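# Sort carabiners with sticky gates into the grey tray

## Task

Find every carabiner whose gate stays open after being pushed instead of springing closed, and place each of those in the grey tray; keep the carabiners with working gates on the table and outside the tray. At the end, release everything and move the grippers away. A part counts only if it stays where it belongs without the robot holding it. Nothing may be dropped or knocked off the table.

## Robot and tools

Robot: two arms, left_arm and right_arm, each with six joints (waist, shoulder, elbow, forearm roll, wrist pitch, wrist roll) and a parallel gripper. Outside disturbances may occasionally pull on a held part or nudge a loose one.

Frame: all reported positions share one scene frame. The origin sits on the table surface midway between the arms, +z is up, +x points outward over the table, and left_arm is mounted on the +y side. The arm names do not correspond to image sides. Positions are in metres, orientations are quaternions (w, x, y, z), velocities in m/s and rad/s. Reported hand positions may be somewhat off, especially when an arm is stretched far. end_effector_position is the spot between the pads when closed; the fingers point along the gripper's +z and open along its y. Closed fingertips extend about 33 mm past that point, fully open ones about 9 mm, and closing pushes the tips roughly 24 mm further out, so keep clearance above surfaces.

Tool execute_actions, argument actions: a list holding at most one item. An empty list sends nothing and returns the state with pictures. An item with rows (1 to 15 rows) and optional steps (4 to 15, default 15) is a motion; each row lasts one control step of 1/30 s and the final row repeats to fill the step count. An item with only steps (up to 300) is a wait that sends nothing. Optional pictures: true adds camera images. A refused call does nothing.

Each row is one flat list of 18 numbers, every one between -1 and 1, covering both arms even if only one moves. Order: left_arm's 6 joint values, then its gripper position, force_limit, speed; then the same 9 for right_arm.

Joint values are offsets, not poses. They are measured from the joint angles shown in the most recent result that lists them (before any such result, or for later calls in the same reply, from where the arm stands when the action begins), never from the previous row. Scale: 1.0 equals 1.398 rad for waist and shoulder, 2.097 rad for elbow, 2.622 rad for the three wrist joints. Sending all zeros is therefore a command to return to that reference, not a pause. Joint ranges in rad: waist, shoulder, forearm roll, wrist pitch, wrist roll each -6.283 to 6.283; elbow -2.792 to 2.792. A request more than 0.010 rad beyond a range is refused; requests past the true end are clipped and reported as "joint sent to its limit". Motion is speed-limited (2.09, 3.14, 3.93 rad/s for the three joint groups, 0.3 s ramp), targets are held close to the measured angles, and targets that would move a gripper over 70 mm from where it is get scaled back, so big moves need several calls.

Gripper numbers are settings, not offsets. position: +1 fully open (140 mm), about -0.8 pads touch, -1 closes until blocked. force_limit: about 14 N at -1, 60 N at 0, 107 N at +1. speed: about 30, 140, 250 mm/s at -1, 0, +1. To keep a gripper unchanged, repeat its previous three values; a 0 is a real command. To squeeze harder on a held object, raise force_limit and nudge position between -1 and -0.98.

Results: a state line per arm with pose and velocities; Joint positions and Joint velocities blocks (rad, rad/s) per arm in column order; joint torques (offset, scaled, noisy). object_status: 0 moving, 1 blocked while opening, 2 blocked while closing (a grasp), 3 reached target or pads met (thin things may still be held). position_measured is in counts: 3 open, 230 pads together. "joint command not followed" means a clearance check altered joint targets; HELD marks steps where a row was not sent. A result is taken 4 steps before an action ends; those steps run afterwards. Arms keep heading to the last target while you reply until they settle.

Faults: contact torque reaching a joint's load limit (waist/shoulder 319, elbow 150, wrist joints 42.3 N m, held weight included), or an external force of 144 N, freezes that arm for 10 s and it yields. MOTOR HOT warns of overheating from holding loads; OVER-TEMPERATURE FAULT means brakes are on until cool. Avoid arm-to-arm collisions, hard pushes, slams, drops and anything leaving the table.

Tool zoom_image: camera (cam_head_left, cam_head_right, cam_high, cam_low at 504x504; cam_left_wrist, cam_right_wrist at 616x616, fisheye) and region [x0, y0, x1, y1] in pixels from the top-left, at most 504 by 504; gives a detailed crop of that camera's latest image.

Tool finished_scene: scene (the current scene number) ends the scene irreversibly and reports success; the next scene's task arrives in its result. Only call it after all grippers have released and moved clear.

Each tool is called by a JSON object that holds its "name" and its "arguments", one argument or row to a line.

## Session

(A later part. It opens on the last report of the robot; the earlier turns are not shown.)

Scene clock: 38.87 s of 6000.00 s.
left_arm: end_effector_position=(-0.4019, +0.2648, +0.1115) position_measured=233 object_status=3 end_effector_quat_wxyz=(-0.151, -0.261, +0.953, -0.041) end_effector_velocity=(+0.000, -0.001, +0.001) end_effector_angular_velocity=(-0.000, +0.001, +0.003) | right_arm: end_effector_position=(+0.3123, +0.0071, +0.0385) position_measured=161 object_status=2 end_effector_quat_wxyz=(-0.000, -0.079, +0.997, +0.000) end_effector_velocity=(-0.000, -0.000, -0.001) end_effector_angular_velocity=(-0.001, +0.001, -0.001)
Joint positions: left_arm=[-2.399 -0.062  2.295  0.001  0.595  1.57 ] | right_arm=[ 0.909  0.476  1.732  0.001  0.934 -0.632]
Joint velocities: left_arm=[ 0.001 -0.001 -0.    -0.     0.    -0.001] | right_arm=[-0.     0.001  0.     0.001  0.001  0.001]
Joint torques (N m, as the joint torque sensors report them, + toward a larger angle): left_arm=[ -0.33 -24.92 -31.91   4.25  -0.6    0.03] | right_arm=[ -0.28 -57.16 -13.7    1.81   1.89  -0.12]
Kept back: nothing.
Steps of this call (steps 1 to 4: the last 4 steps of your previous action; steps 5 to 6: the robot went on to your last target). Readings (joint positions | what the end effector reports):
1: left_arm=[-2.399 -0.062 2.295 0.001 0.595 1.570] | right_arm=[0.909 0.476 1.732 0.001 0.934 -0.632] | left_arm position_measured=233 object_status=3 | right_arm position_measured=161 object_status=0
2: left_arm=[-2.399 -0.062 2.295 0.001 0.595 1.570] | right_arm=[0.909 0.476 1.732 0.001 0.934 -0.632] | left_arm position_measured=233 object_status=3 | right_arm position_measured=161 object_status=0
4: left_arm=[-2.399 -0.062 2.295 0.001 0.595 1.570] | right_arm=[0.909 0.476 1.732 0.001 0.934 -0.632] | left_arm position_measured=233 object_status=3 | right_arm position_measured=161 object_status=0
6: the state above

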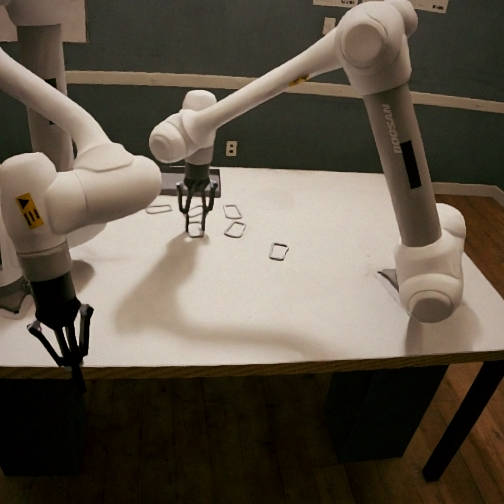

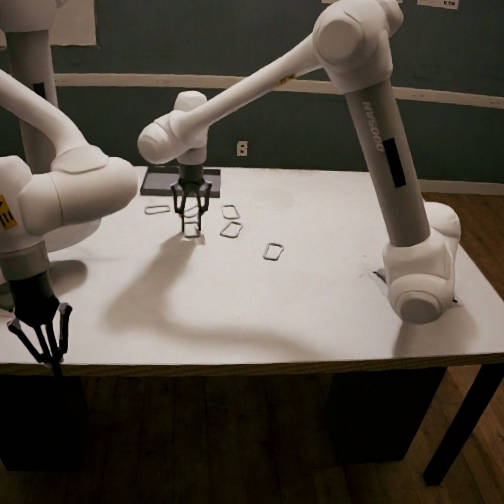

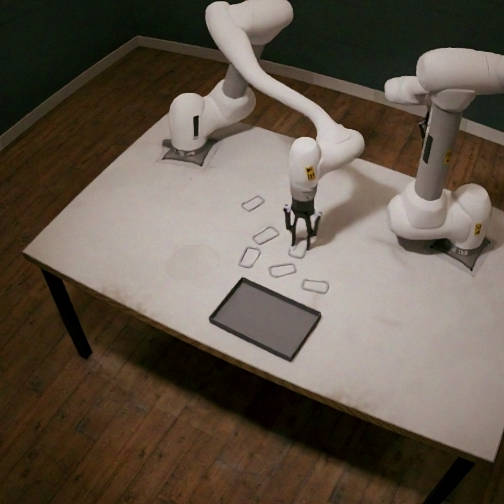

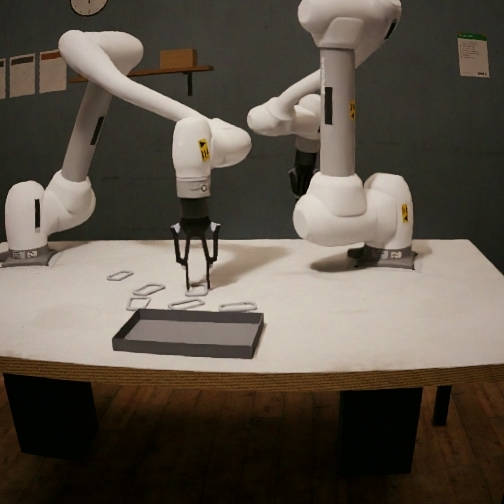

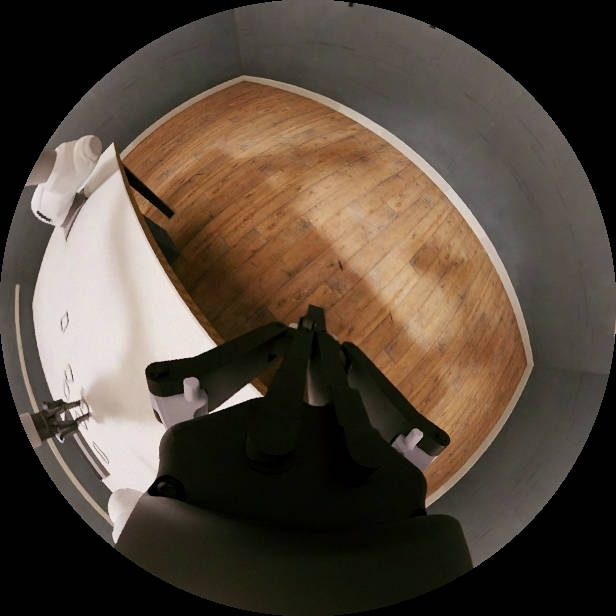

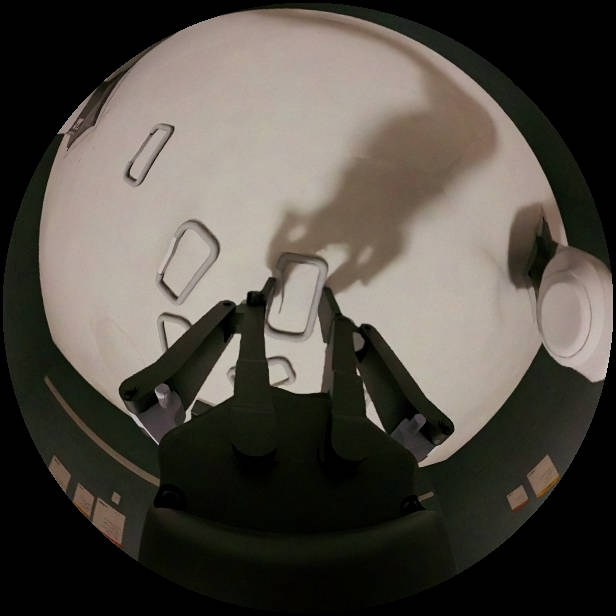

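{"name": "execute_actions", "arguments": {
  "actions": [
    {"rows":[[0,0,0,0,0,0,-1,0,0,0,-0.0038,-0.0013,0,0.003,0,-0.98,-0.3,-0.3]],"steps":15}
  ],
  "pictures": true
}}

{"name": "zoom_image", "arguments": {
  "camera": "cam_right_wrist",
  "region": [200, 180, 420, 400]
}}

Scene clock: 39.47 s of 6000.00 s.
left_arm: end_effector_position=(-0.4019, +0.2648, +0.1115) position_measured=233 object_status=3 end_effector_quat_wxyz=(-0.151, -0.261, +0.953, -0.041) end_effector_velocity=(-0.000, +0.000, -0.000) end_effector_angular_velocity=(+0.000, -0.001, -0.001) | right_arm: end_effector_position=(+0.3122, +0.0069, +0.0435) position_measured=230 object_status=0 end_effector_quat_wxyz=(-0.000, -0.079, +0.997, +0.000) end_effector_velocity=(-0.000, +0.000, -0.000) end_effector_angular_velocity=(-0.000, +0.000, +0.000)
Joint positions: left_arm=[-2.399 -0.062  2.295  0.001  0.595  1.57 ] | right_arm=[ 0.909  0.471  1.73   0.001  0.942 -0.632]
Joint velocities: left_arm=[-0.001  0.001 -0.     0.    -0.    -0.   ] | right_arm=[ 0.     0.001 -0.001  0.     0.001 -0.   ]
Joint torques (N m, as the joint torque sensors report them, + toward a larger angle): left_arm=[ -0.27 -24.78 -32.41   4.29  -0.62  -0.03] | right_arm=[  2.7  -83.   -32.1    3.76   0.01  -0.29]
Steps of this call (steps 1 to 7: the robot went on to your last target; steps 8 to 18: the first 11 steps of this action). Readings (joint positions | what the end effector reports):
8: left_arm=[-2.399 -0.062 2.295 0.001 0.595 1.570] | right_arm=[0.909 0.476 1.732 0.001 0.934 -0.632] | left_arm position_measured=233 object_status=3 | right_arm position_measured=161 object_status=0
9: left_arm=[-2.399 -0.062 2.295 0.001 0.595 1.570] | right_arm=[0.909 0.475 1.732 0.001 0.936 -0.632] | left_arm position_measured=233 object_status=3 | right_arm position_measured=161 object_status=0
11: left_arm=[-2.399 -0.062 2.295 0.001 0.595 1.570] | right_arm=[0.909 0.472 1.731 0.001 0.940 -0.632] | left_arm position_measured=233 object_status=3 | right_arm position_measured=169 object_status=0
15: left_arm=[-2.399 -0.062 2.295 0.001 0.595 1.570] | right_arm=[0.909 0.471 1.730 0.001 0.941 -0.632] | left_arm position_measured=233 object_status=3 | right_arm position_measured=212 object_status=0
18: the state above

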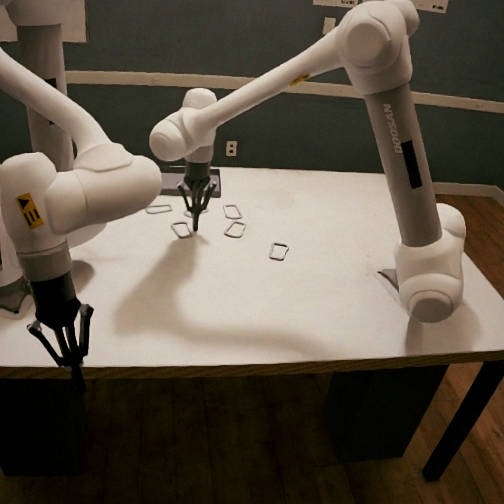

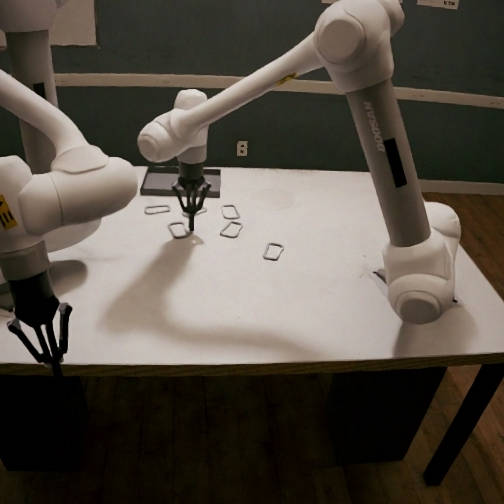

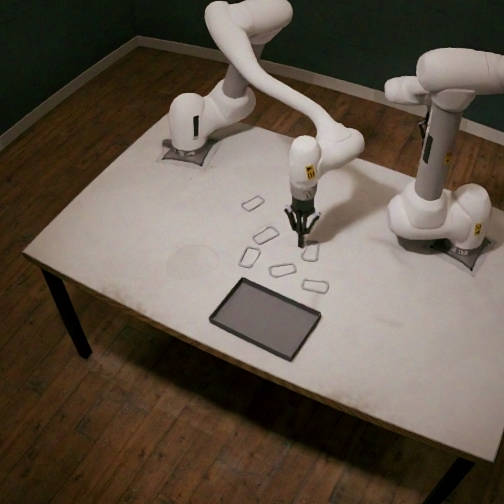

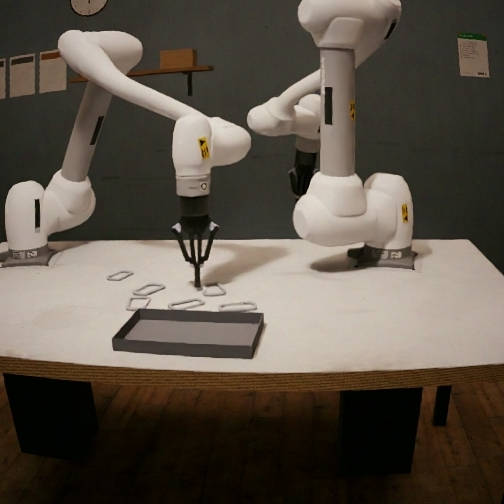

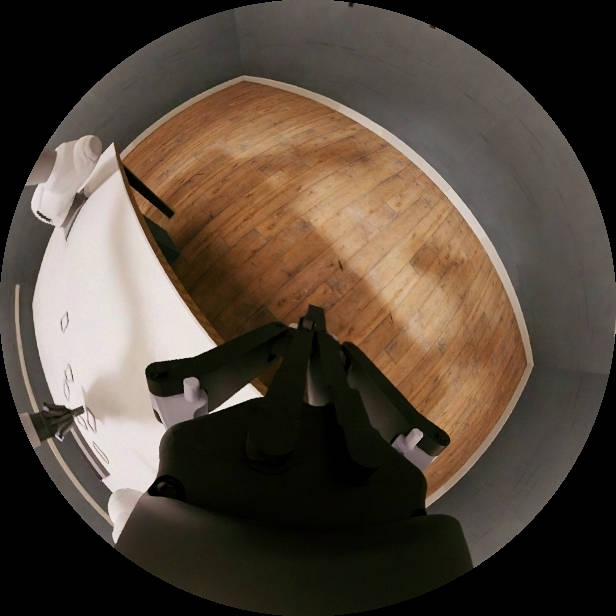

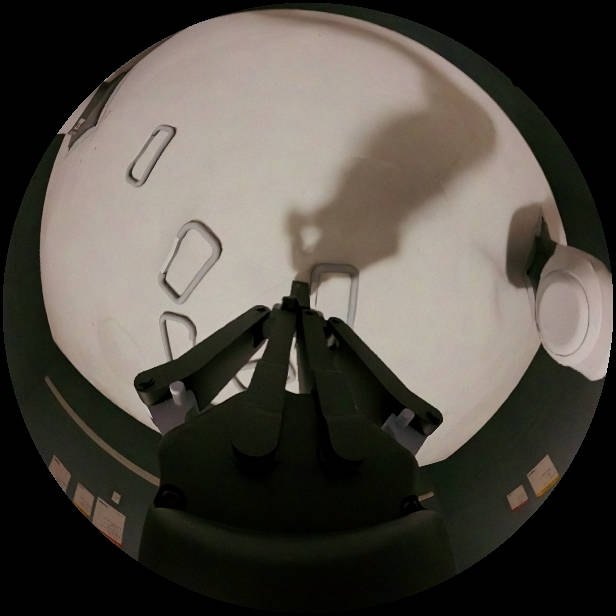

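Region (200, 180, 420, 400) of cam_right_wrist's 616x616 image, scaled by 2.291, with more detail than that image has.

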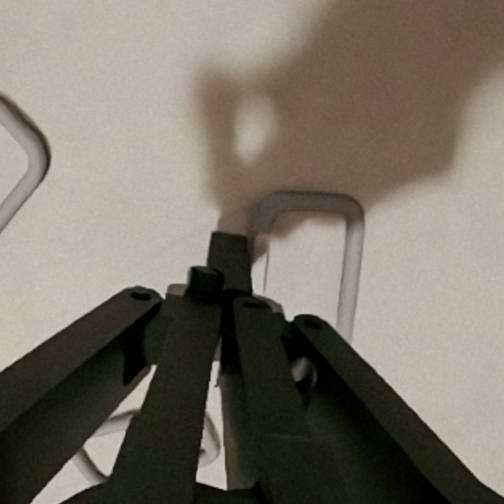

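{"name": "execute_actions", "arguments": {
  "actions": [
    {"rows":[[0,0,0,0,0,0,-1,0,0,0,-0.015,-0.005,0,0.012,0,-0.98,-0.3,0],[0,0,0,0,0,0,-1,0,0,0,-0.015,-0.005,0,0.012,0,-0.98,-0.3,0],[0,0,0,0,0,0,-1,0,0,0,-0.015,-0.005,0,0.012,0,-0.98,-0.3,0],[0,0,0,0,0,0,-1,0,0,0,-0.015,-0.005,0,0.012,0,0.2,-0.3,0],[0,0,0,0,0,0,-1,0,0,0,-0.015,-0.005,0,0.012,0,0.2,-0.3,0],[0,0,0,0,0,0,-1,0,0,0,-0.015,-0.005,0,0.012,0,0.2,-0.3,0],[0,0,0,0,0,0,-1,0,0,0.0174,0.025,-0.0587,0,0.033,0.009,0.2,-0.3,0]],"steps":15}
  ]
}}

{"name": "execute_actions", "arguments": {
  "actions": [
    {"steps":8}
  ],
  "pictures": true
}}

{"name": "zoom_image", "arguments": {
  "camera": "cam_right_wrist",
  "region": [200, 180, 420, 400]
}}

Scene clock: 40.60 s of 6000.00 s.
left_arm: end_effector_position=(-0.4019, +0.2648, +0.1115) position_measured=233 object_status=3 end_effector_quat_wxyz=(-0.151, -0.261, +0.953, -0.041) end_effector_velocity=(-0.000, +0.000, +0.000) end_effector_angular_velocity=(+0.000, +0.000, +0.001) | right_arm: end_effector_position=(+0.3151, +0.0389, +0.0712) position_measured=184 object_status=0 end_effector_quat_wxyz=(+0.000, -0.079, +0.997, +0.001) end_effector_velocity=(+0.022, +0.291, +0.048) end_effector_angular_velocity=(-0.001, +0.001, +0.009)
Joint positions: left_arm=[-2.399 -0.062  2.295  0.001  0.595  1.57 ] | right_arm=[ 0.925  0.485  1.646  0.001  1.009 -0.617]
Joint velocities: left_arm=[-0.001 -0.     0.     0.     0.    -0.002] | right_arm=[ 0.142  0.337 -0.643  0.     0.307  0.133]
Joint torques (N m, as the joint torque sensors report them, + toward a larger angle): left_arm=[ -0.21 -25.43 -32.16   4.31  -0.6    0.01] | right_arm=[ -0.45 -91.54 -25.09   2.87   0.38   0.19]
Steps of this call (steps 1 to 4: the last 4 steps of your previous action; steps 5 to 15: the robot went on to your last target; steps 16 to 23: nothing new was sent; steps 24 to 34: the first 11 steps of this action). Readings (joint positions | what the end effector reports):
24: left_arm=[-2.399 -0.062 2.295 0.001 0.595 1.570] | right_arm=[0.909 0.470 1.729 0.001 0.942 -0.632] | left_arm position_measured=233 object_status=3 | right_arm position_measured=232 object_status=3
25: left_arm=[-2.399 -0.062 2.295 0.001 0.595 1.570] | right_arm=[0.909 0.468 1.728 0.001 0.947 -0.632] | left_arm position_measured=233 object_status=3 | right_arm position_measured=232 object_status=3
27: left_arm=[-2.399 -0.062 2.295 0.001 0.595 1.570] | right_arm=[0.909 0.456 1.722 0.001 0.963 -0.632] | left_arm position_measured=233 object_status=3 | right_arm position_measured=232 object_status=0
31: left_arm=[-2.399 -0.062 2.295 0.001 0.595 1.570] | right_arm=[0.910 0.453 1.714 0.001 0.975 -0.631] | left_arm position_measured=233 object_status=3 | right_arm position_measured=207 object_status=0
34: the state above

Scene clock: 40.87 s of 6000.00 s.
left_arm: end_effector_position=(-0.4019, +0.2648, +0.1115) position_measured=233 object_status=3 end_effector_quat_wxyz=(-0.151, -0.261, +0.953, -0.041) end_effector_velocity=(-0.000, +0.000, +0.000) end_effector_angular_velocity=(+0.001, +0.000, -0.000) | right_arm: end_effector_position=(+0.3162, +0.0561, +0.0744) position_measured=123 object_status=0 end_effector_quat_wxyz=(-0.000, -0.079, +0.997, +0.001) end_effector_velocity=(-0.000, +0.003, -0.001) end_effector_angular_velocity=(-0.002, +0.001, -0.000)
Joint positions: left_arm=[-2.399 -0.062  2.295  0.001  0.595  1.57 ] | right_arm=[ 0.933  0.505  1.607  0.001  1.028 -0.608]
Joint velocities: left_arm=[-0.001  0.    -0.    -0.001  0.    -0.   ] | right_arm=[ 0.002  0.005 -0.007  0.001  0.003  0.002]
Joint torques (N m, as the joint torque sensors report them, + toward a larger angle): left_arm=[  0.12 -24.47 -32.24   4.32  -0.61  -0.06] | right_arm=[  1.49 -88.54 -34.49   3.66  -0.07  -0.21]
Kept back: nothing.
Steps of this call (steps 1 to 4: the last 4 steps of your previous action; steps 5 to 8: the robot went on to your last target). Readings (joint positions | what the end effector reports):
1: left_arm=[-2.399 -0.062 2.295 0.001 0.595 1.570] | right_arm=[0.929 0.495 1.628 0.001 1.017 -0.613] | left_arm position_measured=233 object_status=3 | right_arm position_measured=176 object_status=0
2: left_arm=[-2.399 -0.062 2.295 0.001 0.595 1.570] | right_arm=[0.931 0.501 1.617 0.001 1.023 -0.610] | left_arm position_measured=233 object_status=3 | right_arm position_measured=169 object_status=0
4: left_arm=[-2.399 -0.062 2.295 0.001 0.595 1.570] | right_arm=[0.933 0.504 1.609 0.001 1.027 -0.609] | left_arm position_measured=233 object_status=3 | right_arm position_measured=154 object_status=0
8: the state above

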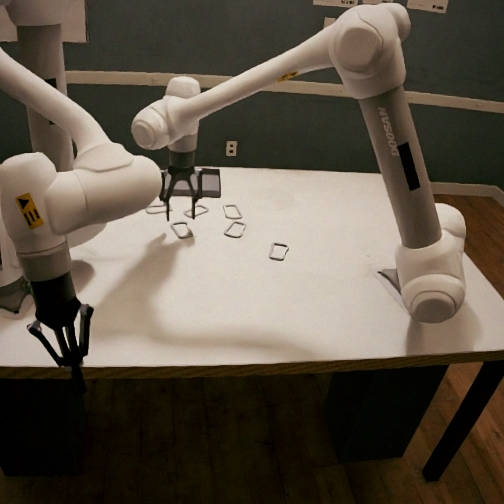

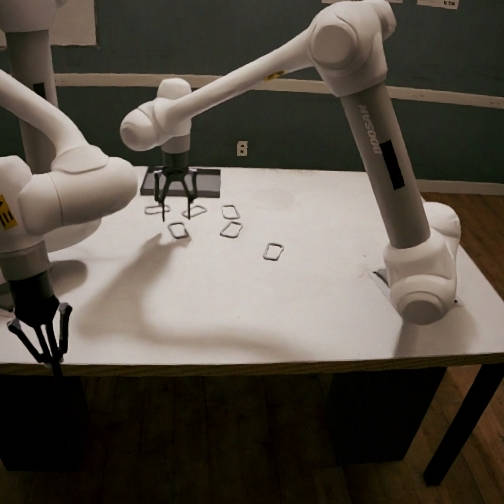

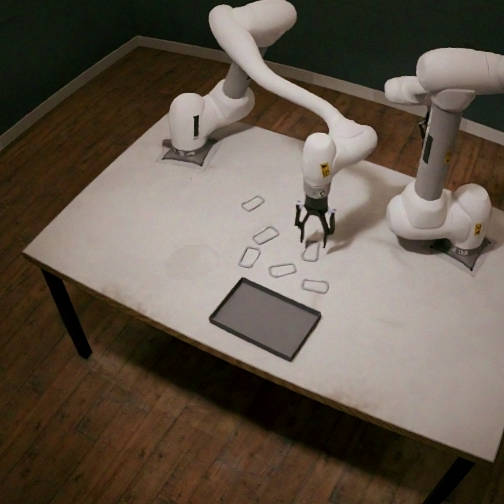

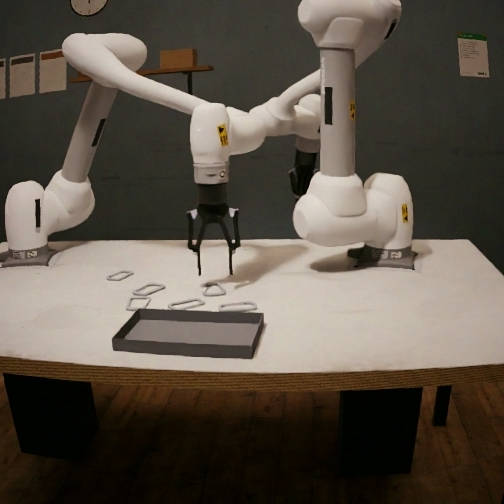

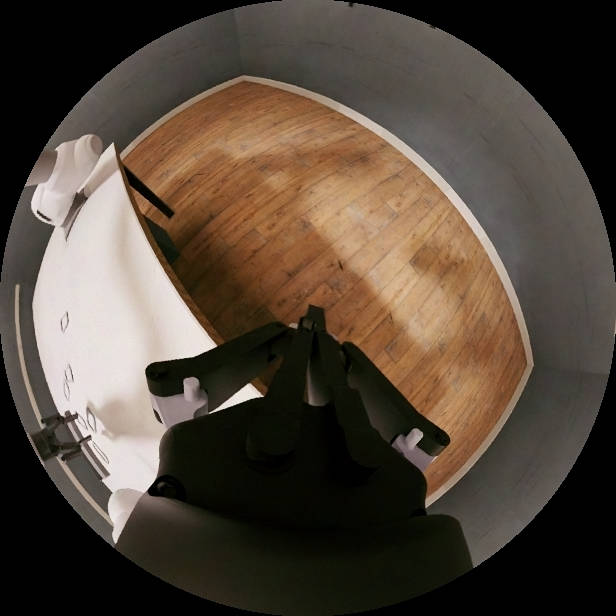

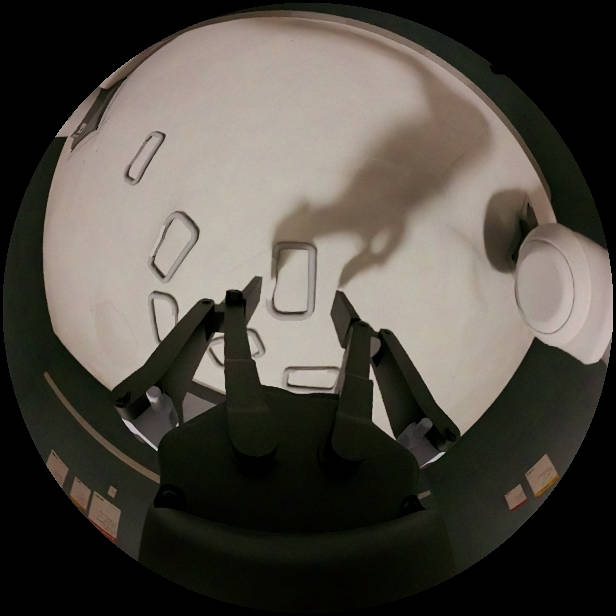

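Region (200, 180, 420, 400) of cam_right_wrist's 616x616 image, scaled by 2.291, with more detail than that image has.

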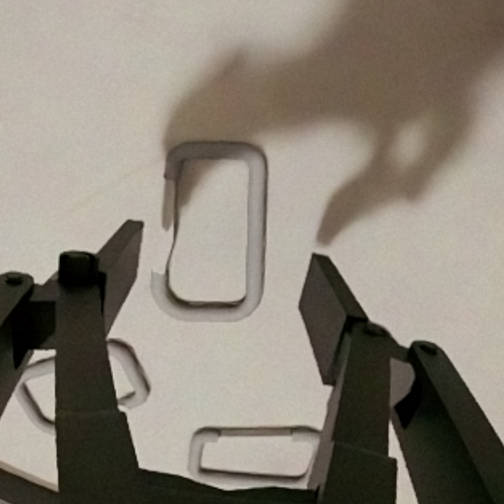

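{"name": "execute_actions", "arguments": {
  "actions": []
}}

Scene clock: 41.40 s of 6000.00 s.
left_arm: end_effector_position=(-0.4019, +0.2648, +0.1115) position_measured=233 object_status=3 end_effector_quat_wxyz=(-0.151, -0.261, +0.953, -0.041) end_effector_velocity=(+0.000, -0.000, +0.000) end_effector_angular_velocity=(-0.000, +0.000, +0.001) | right_arm: end_effector_position=(+0.3161, +0.0564, +0.0744) position_measured=104 object_status=3 end_effector_quat_wxyz=(-0.000, -0.079, +0.997, +0.001) end_effector_velocity=(-0.000, +0.000, -0.000) end_effector_angular_velocity=(+0.000, +0.000, -0.000)
Joint positions: left_arm=[-2.399 -0.062  2.295  0.001  0.595  1.57 ] | right_arm=[ 0.934  0.506  1.606  0.001  1.028 -0.608]
Joint velocities: left_arm=[ 0.001 -0.     0.     0.    -0.    -0.001] | right_arm=[ 0.     0.001 -0.001  0.    -0.     0.   ]
Joint torques (N m, as the joint torque sensors report them, + toward a larger angle): left_arm=[  0.16 -24.61 -32.12   4.21  -0.65   0.01] | right_arm=[  3.94 -87.23 -34.18   3.81  -0.12  -0.2 ]
Kept back: nothing.
Steps of this call (steps 1 to 16: the robot went on to your last target). Readings (joint positions | what the end effector reports):
1: left_arm=[-2.399 -0.062 2.295 0.001 0.595 1.570] | right_arm=[0.933 0.505 1.607 0.001 1.028 -0.608] | left_arm position_measured=233 object_status=3 | right_arm position_measured=116 object_status=0
2: left_arm=[-2.399 -0.062 2.295 0.001 0.595 1.570] | right_arm=[0.934 0.505 1.607 0.001 1.028 -0.608] | left_arm position_measured=233 object_status=3 | right_arm position_measured=108 object_status=0
4: left_arm=[-2.399 -0.062 2.295 0.001 0.595 1.570] | right_arm=[0.934 0.505 1.607 0.001 1.028 -0.608] | left_arm position_measured=233 object_status=3 | right_arm position_measured=104 object_status=0
8: left_arm=[-2.399 -0.062 2.295 0.001 0.595 1.570] | right_arm=[0.934 0.506 1.606 0.001 1.028 -0.608] | left_arm position_measured=233 object_status=3 | right_arm position_measured=104 object_status=3
16: the state above

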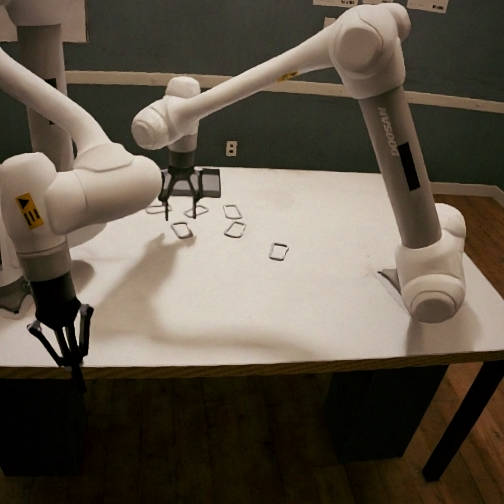

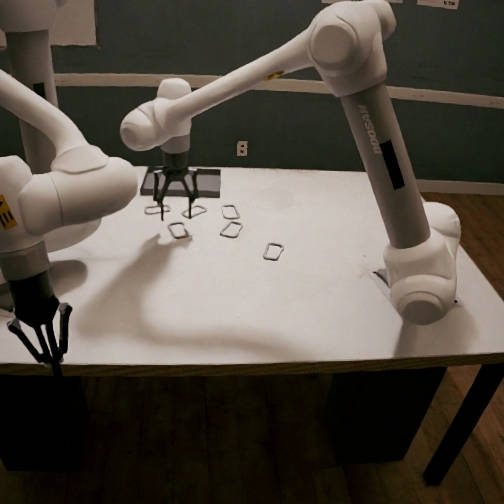

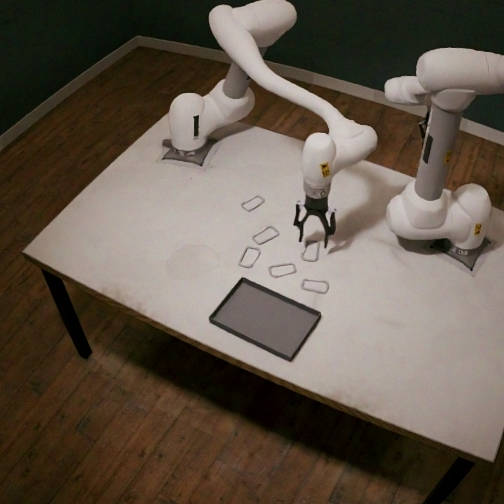

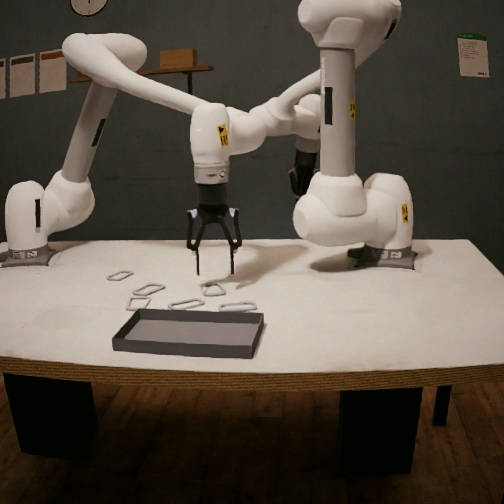

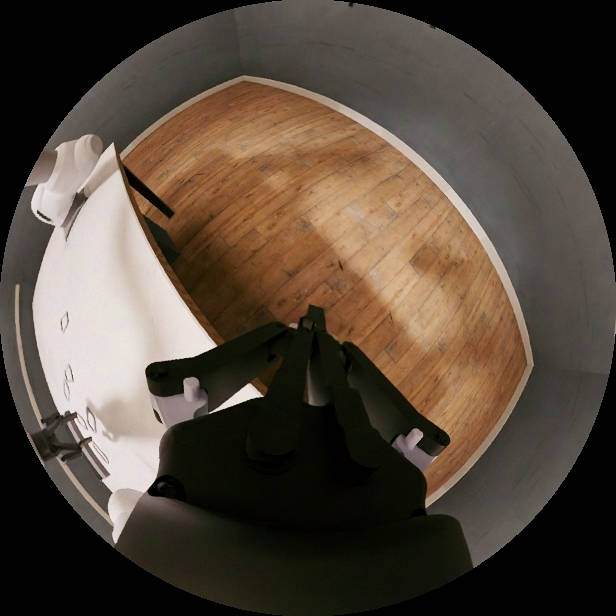

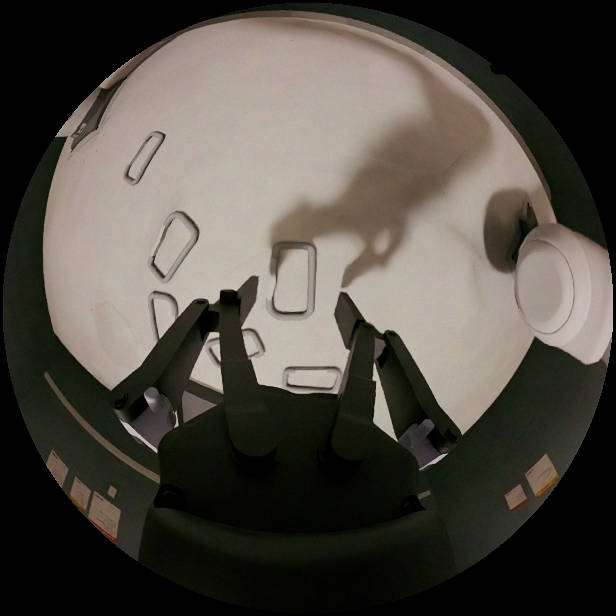

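{"name": "execute_actions", "arguments": {
  "actions": [
    {"rows":[[0,0,0,0,0,0,-1,0,0,-0.004,0.0157,0.0165,0,-0.021,0,0.2,0,0]],"steps":15}
  ]
}}

{"name": "execute_actions", "arguments": {
  "actions": [
    {"rows":[[0,0,0,0,0,0,-1,0,0,0,0,0,0,0,0,-1,0,-0.5]],"steps":15}
  ],
  "pictures": true
}}

{"name": "zoom_image", "arguments": {
  "camera": "cam_right_wrist",
  "region": [200,180,420,400]
}}

Scene clock: 42.13 s of 6000.00 s.
left_arm: end_effector_position=(-0.4019, +0.2648, +0.1115) position_measured=233 object_status=3 end_effector_quat_wxyz=(-0.151, -0.261, +0.953, -0.041) end_effector_velocity=(+0.000, +0.000, -0.001) end_effector_angular_velocity=(+0.001, -0.001, +0.001) | right_arm: end_effector_position=(+0.3175, +0.0497, +0.0415) position_measured=104 object_status=3 end_effector_quat_wxyz=(-0.000, -0.077, +0.997, +0.000) end_effector_velocity=(+0.000, -0.002, -0.004) end_effector_angular_velocity=(-0.000, +0.000, -0.001)
Joint positions: left_arm=[-2.399 -0.062  2.295  0.001  0.595  1.57 ] | right_arm=[ 0.928  0.527  1.641  0.001  0.974 -0.608]
Joint velocities: left_arm=[ 0.     0.001  0.    -0.001  0.    -0.   ] | right_arm=[-0.001  0.002  0.006 -0.    -0.008 -0.   ]
Joint torques (N m, as the joint torque sensors report them, + toward a larger angle): left_arm=[ -0.24 -24.5  -32.     4.33  -0.68   0.09] | right_arm=[  4.37 -86.88 -33.76   3.87  -0.05  -0.32]
Steps of this call (steps 1 to 11: the robot went on to your last target; steps 12 to 22: the first 11 steps of this action). Readings (joint positions | what the end effector reports):
12: left_arm=[-2.399 -0.062 2.295 0.001 0.595 1.570] | right_arm=[0.934 0.506 1.606 0.001 1.028 -0.608] | left_arm position_measured=233 object_status=3 | right_arm position_measured=104 object_status=3
13: left_arm=[-2.399 -0.062 2.295 0.001 0.595 1.570] | right_arm=[0.933 0.508 1.610 0.001 1.022 -0.608] | left_arm position_measured=233 object_status=3 | right_arm position_measured=104 object_status=3
15: left_arm=[-2.399 -0.062 2.295 0.001 0.595 1.570] | right_arm=[0.931 0.520 1.629 0.001 0.993 -0.608] | left_arm position_measured=233 object_status=3 | right_arm position_measured=104 object_status=3
19: left_arm=[-2.399 -0.062 2.295 0.001 0.595 1.570] | right_arm=[0.929 0.527 1.640 0.001 0.975 -0.608] | left_arm position_measured=233 object_status=3 | right_arm position_measured=104 object_status=3
22: the state above

Scene clock: 42.63 s of 6000.00 s.
left_arm: end_effector_position=(-0.4019, +0.2648, +0.1115) position_measured=233 object_status=3 end_effector_quat_wxyz=(-0.151, -0.261, +0.953, -0.041) end_effector_velocity=(+0.000, -0.001, +0.001) end_effector_angular_velocity=(-0.001, +0.001, +0.000) | right_arm: end_effector_position=(+0.3176, +0.0495, +0.0411) position_measured=147 object_status=0 end_effector_quat_wxyz=(-0.000, -0.077, +0.997, +0.000) end_effector_velocity=(+0.000, -0.000, -0.001) end_effector_angular_velocity=(-0.002, +0.001, -0.001)
Joint positions: left_arm=[-2.399 -0.062  2.295  0.001  0.595  1.57 ] | right_arm=[ 0.928  0.527  1.641  0.001  0.973 -0.608]
Joint velocities: left_arm=[ 0.001 -0.001 -0.     0.     0.     0.001] | right_arm=[-0.     0.002  0.    -0.     0.     0.001]
Joint torques (N m, as the joint torque sensors report them, + toward a larger angle): left_arm=[ -0.49 -25.03 -32.36   4.26  -0.61   0.  ] | right_arm=[  4.19 -88.62 -32.98   3.81   0.02  -0.32]
Steps of this call (steps 1 to 4: the last 4 steps of your previous action; steps 5 to 15: the first 11 steps of this action, its rows measured from where the robot was after step 4). Readings (joint positions | what the end effector reports):
4: left_arm=[-2.399 -0.062 2.295 0.001 0.595 1.570] | right_arm=[0.928 0.527 1.641 0.001 0.973 -0.608] | left_arm position_measured=233 object_status=3 | right_arm position_measured=104 object_status=3
5: left_arm=[-2.399 -0.062 2.295 0.001 0.595 1.570] | right_arm=[0.928 0.527 1.641 0.001 0.973 -0.608] | left_arm position_measured=233 object_status=3 | right_arm position_measured=104 object_status=0
6: left_arm=[-2.399 -0.062 2.295 0.001 0.595 1.570] | right_arm=[0.928 0.527 1.641 0.001 0.973 -0.608] | left_arm position_measured=233 object_status=3 | right_arm position_measured=105 object_status=0
8: left_arm=[-2.399 -0.062 2.295 0.001 0.595 1.570] | right_arm=[0.928 0.527 1.641 0.001 0.973 -0.608] | left_arm position_measured=233 object_status=3 | right_arm position_measured=115 object_status=0
12: left_arm=[-2.399 -0.062 2.295 0.001 0.595 1.570] | right_arm=[0.928 0.527 1.641 0.001 0.973 -0.608] | left_arm position_measured=233 object_status=3 | right_arm position_measured=133 object_status=0
15: the state above

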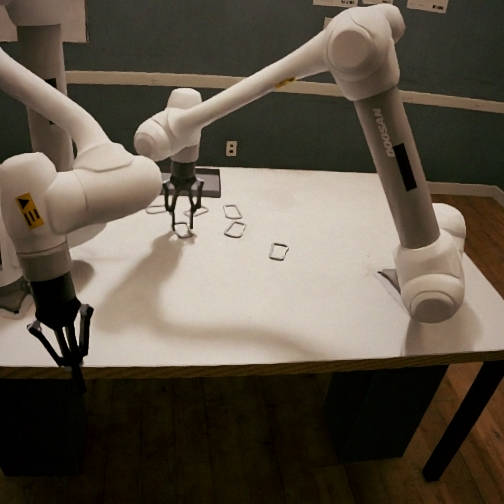

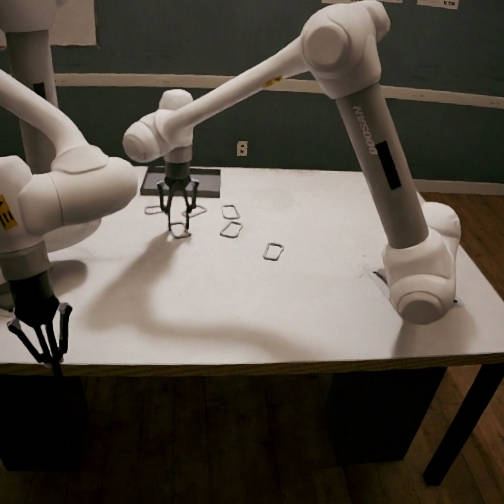

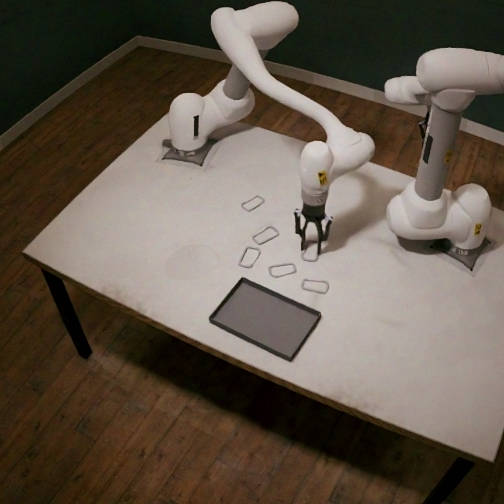

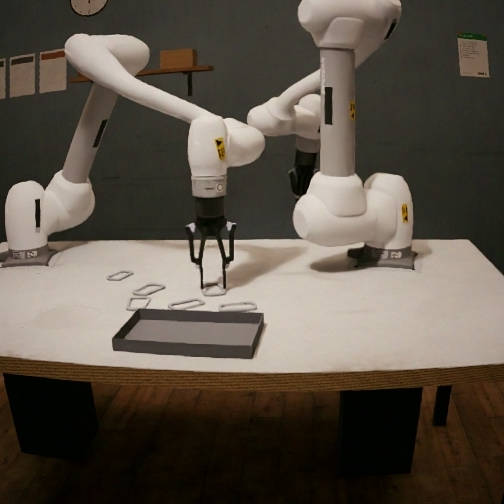

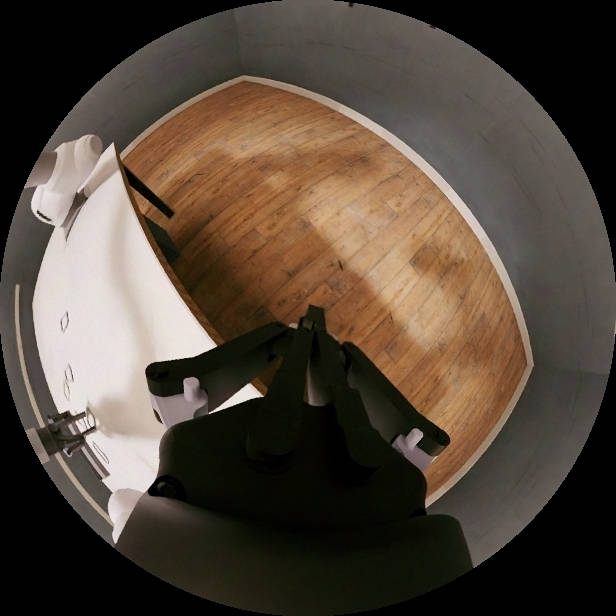

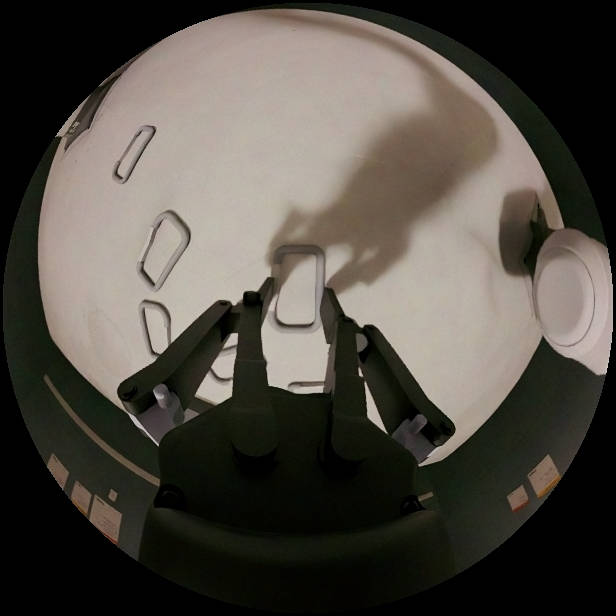

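Region (200, 180, 420, 400) of cam_right_wrist's 616x616 image, scaled by 2.291, with more detail than that image has.

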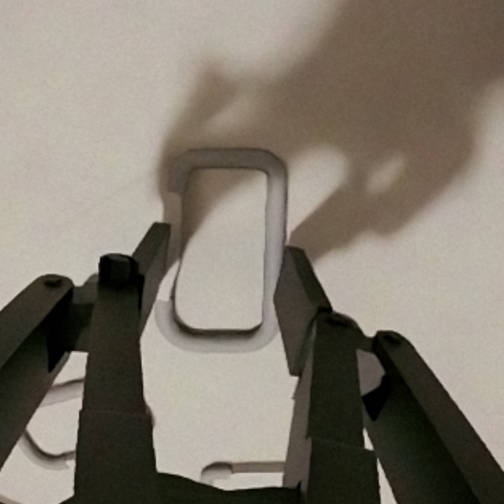

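{"name": "execute_actions", "arguments": {
  "actions": [
    {"steps":20}
  ],
  "pictures": true
}}

{"name": "zoom_image", "arguments": {
  "camera": "cam_right_wrist",
  "region": [200,180,420,400]
}}

Scene clock: 43.30 s of 6000.00 s.
left_arm: end_effector_position=(-0.4019, +0.2648, +0.1115) position_measured=233 object_status=3 end_effector_quat_wxyz=(-0.151, -0.261, +0.953, -0.041) end_effector_velocity=(+0.000, -0.001, +0.000) end_effector_angular_velocity=(-0.000, +0.000, +0.001) | right_arm: end_effector_position=(+0.3177, +0.0496, +0.0414) position_measured=233 object_status=0 end_effector_quat_wxyz=(-0.000, -0.077, +0.997, +0.000) end_effector_velocity=(-0.000, -0.001, -0.001) end_effector_angular_velocity=(-0.001, +0.001, -0.001)
Joint positions: left_arm=[-2.399 -0.062  2.295  0.001  0.595  1.57 ] | right_arm=[ 0.928  0.527  1.641  0.001  0.973 -0.608]
Joint velocities: left_arm=[ 0.001 -0.    -0.    -0.    -0.     0.001] | right_arm=[ 0.     0.001  0.002  0.    -0.001  0.001]
Joint torques (N m, as the joint torque sensors report them, + toward a larger angle): left_arm=[  0.17 -25.   -31.86   4.28  -0.62   0.07] | right_arm=[  8.94 -21.09  -3.4    7.14  -5.53  -0.54]
Kept back: nothing.
Steps of this call (steps 1 to 4: the last 4 steps of your previous action; steps 5 to 15: the robot went on to your last target; steps 16 to 20: nothing new was sent). Readings (joint positions | what the end effector reports):
1: left_arm=[-2.399 -0.062 2.295 0.001 0.595 1.570] | right_arm=[0.928 0.527 1.641 0.001 0.973 -0.608] | left_arm position_measured=233 object_status=3 | right_arm position_measured=151 object_status=0
2: left_arm=[-2.399 -0.062 2.295 0.001 0.595 1.570] | right_arm=[0.928 0.527 1.641 0.001 0.973 -0.608] | left_arm position_measured=233 object_status=3 | right_arm position_measured=156 object_status=0
4: left_arm=[-2.399 -0.062 2.295 0.001 0.595 1.570] | right_arm=[0.928 0.527 1.641 0.001 0.973 -0.608] | left_arm position_measured=233 object_status=3 | right_arm position_measured=165 object_status=0
8: left_arm=[-2.399 -0.062 2.295 0.001 0.595 1.570] | right_arm=[0.928 0.527 1.641 0.001 0.973 -0.608] | left_arm position_measured=233 object_status=3 | right_arm position_measured=184 object_status=0
20: the state above
All arms were judged still, so your last target was given up. Only a new action makes them travel on or press farther. Fingers that are still opening or closing keep moving.

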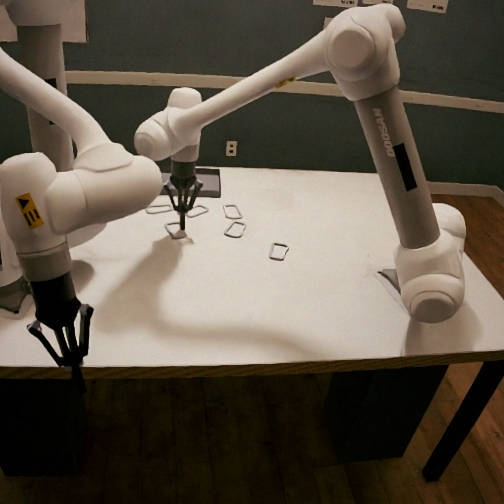

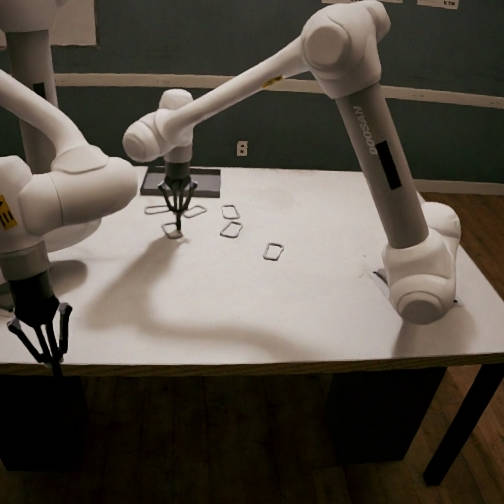

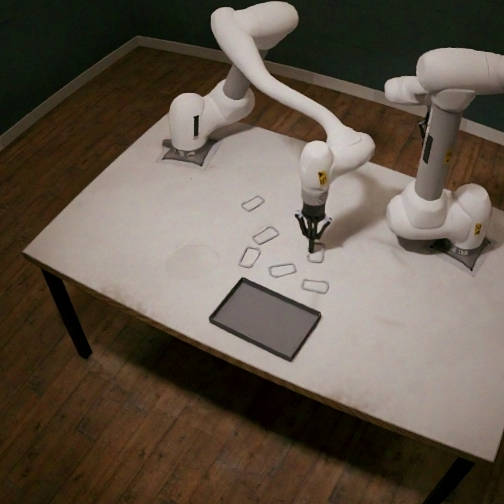

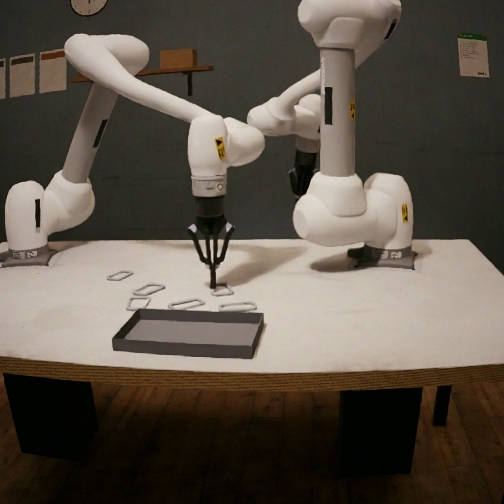

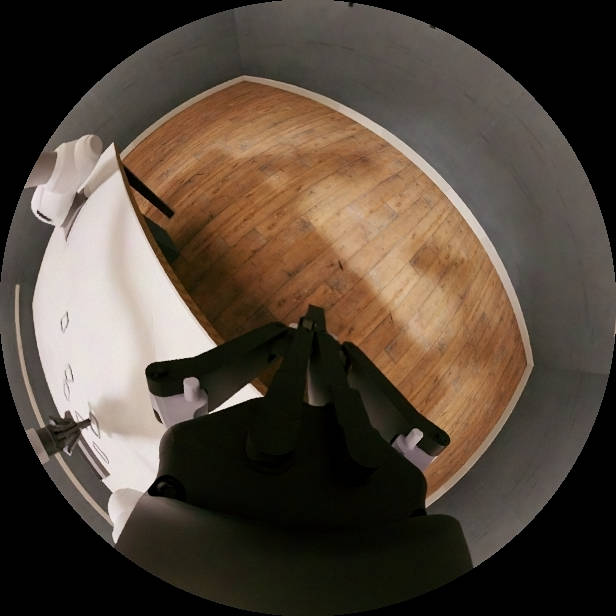

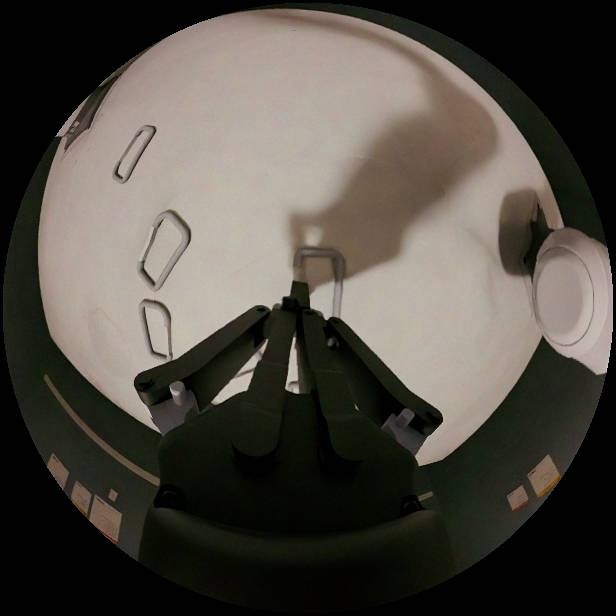

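Region (200, 180, 420, 400) of cam_right_wrist's 616x616 image, scaled by 2.291, with more detail than that image has.

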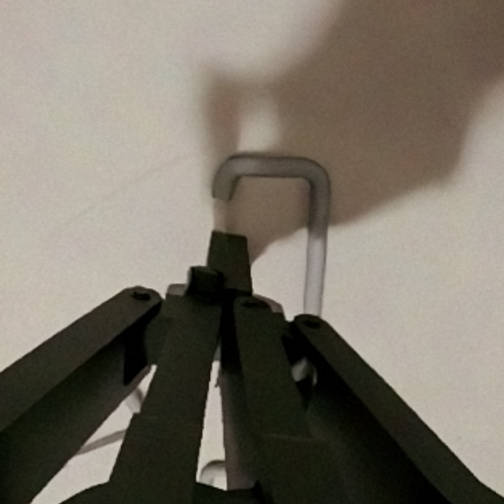

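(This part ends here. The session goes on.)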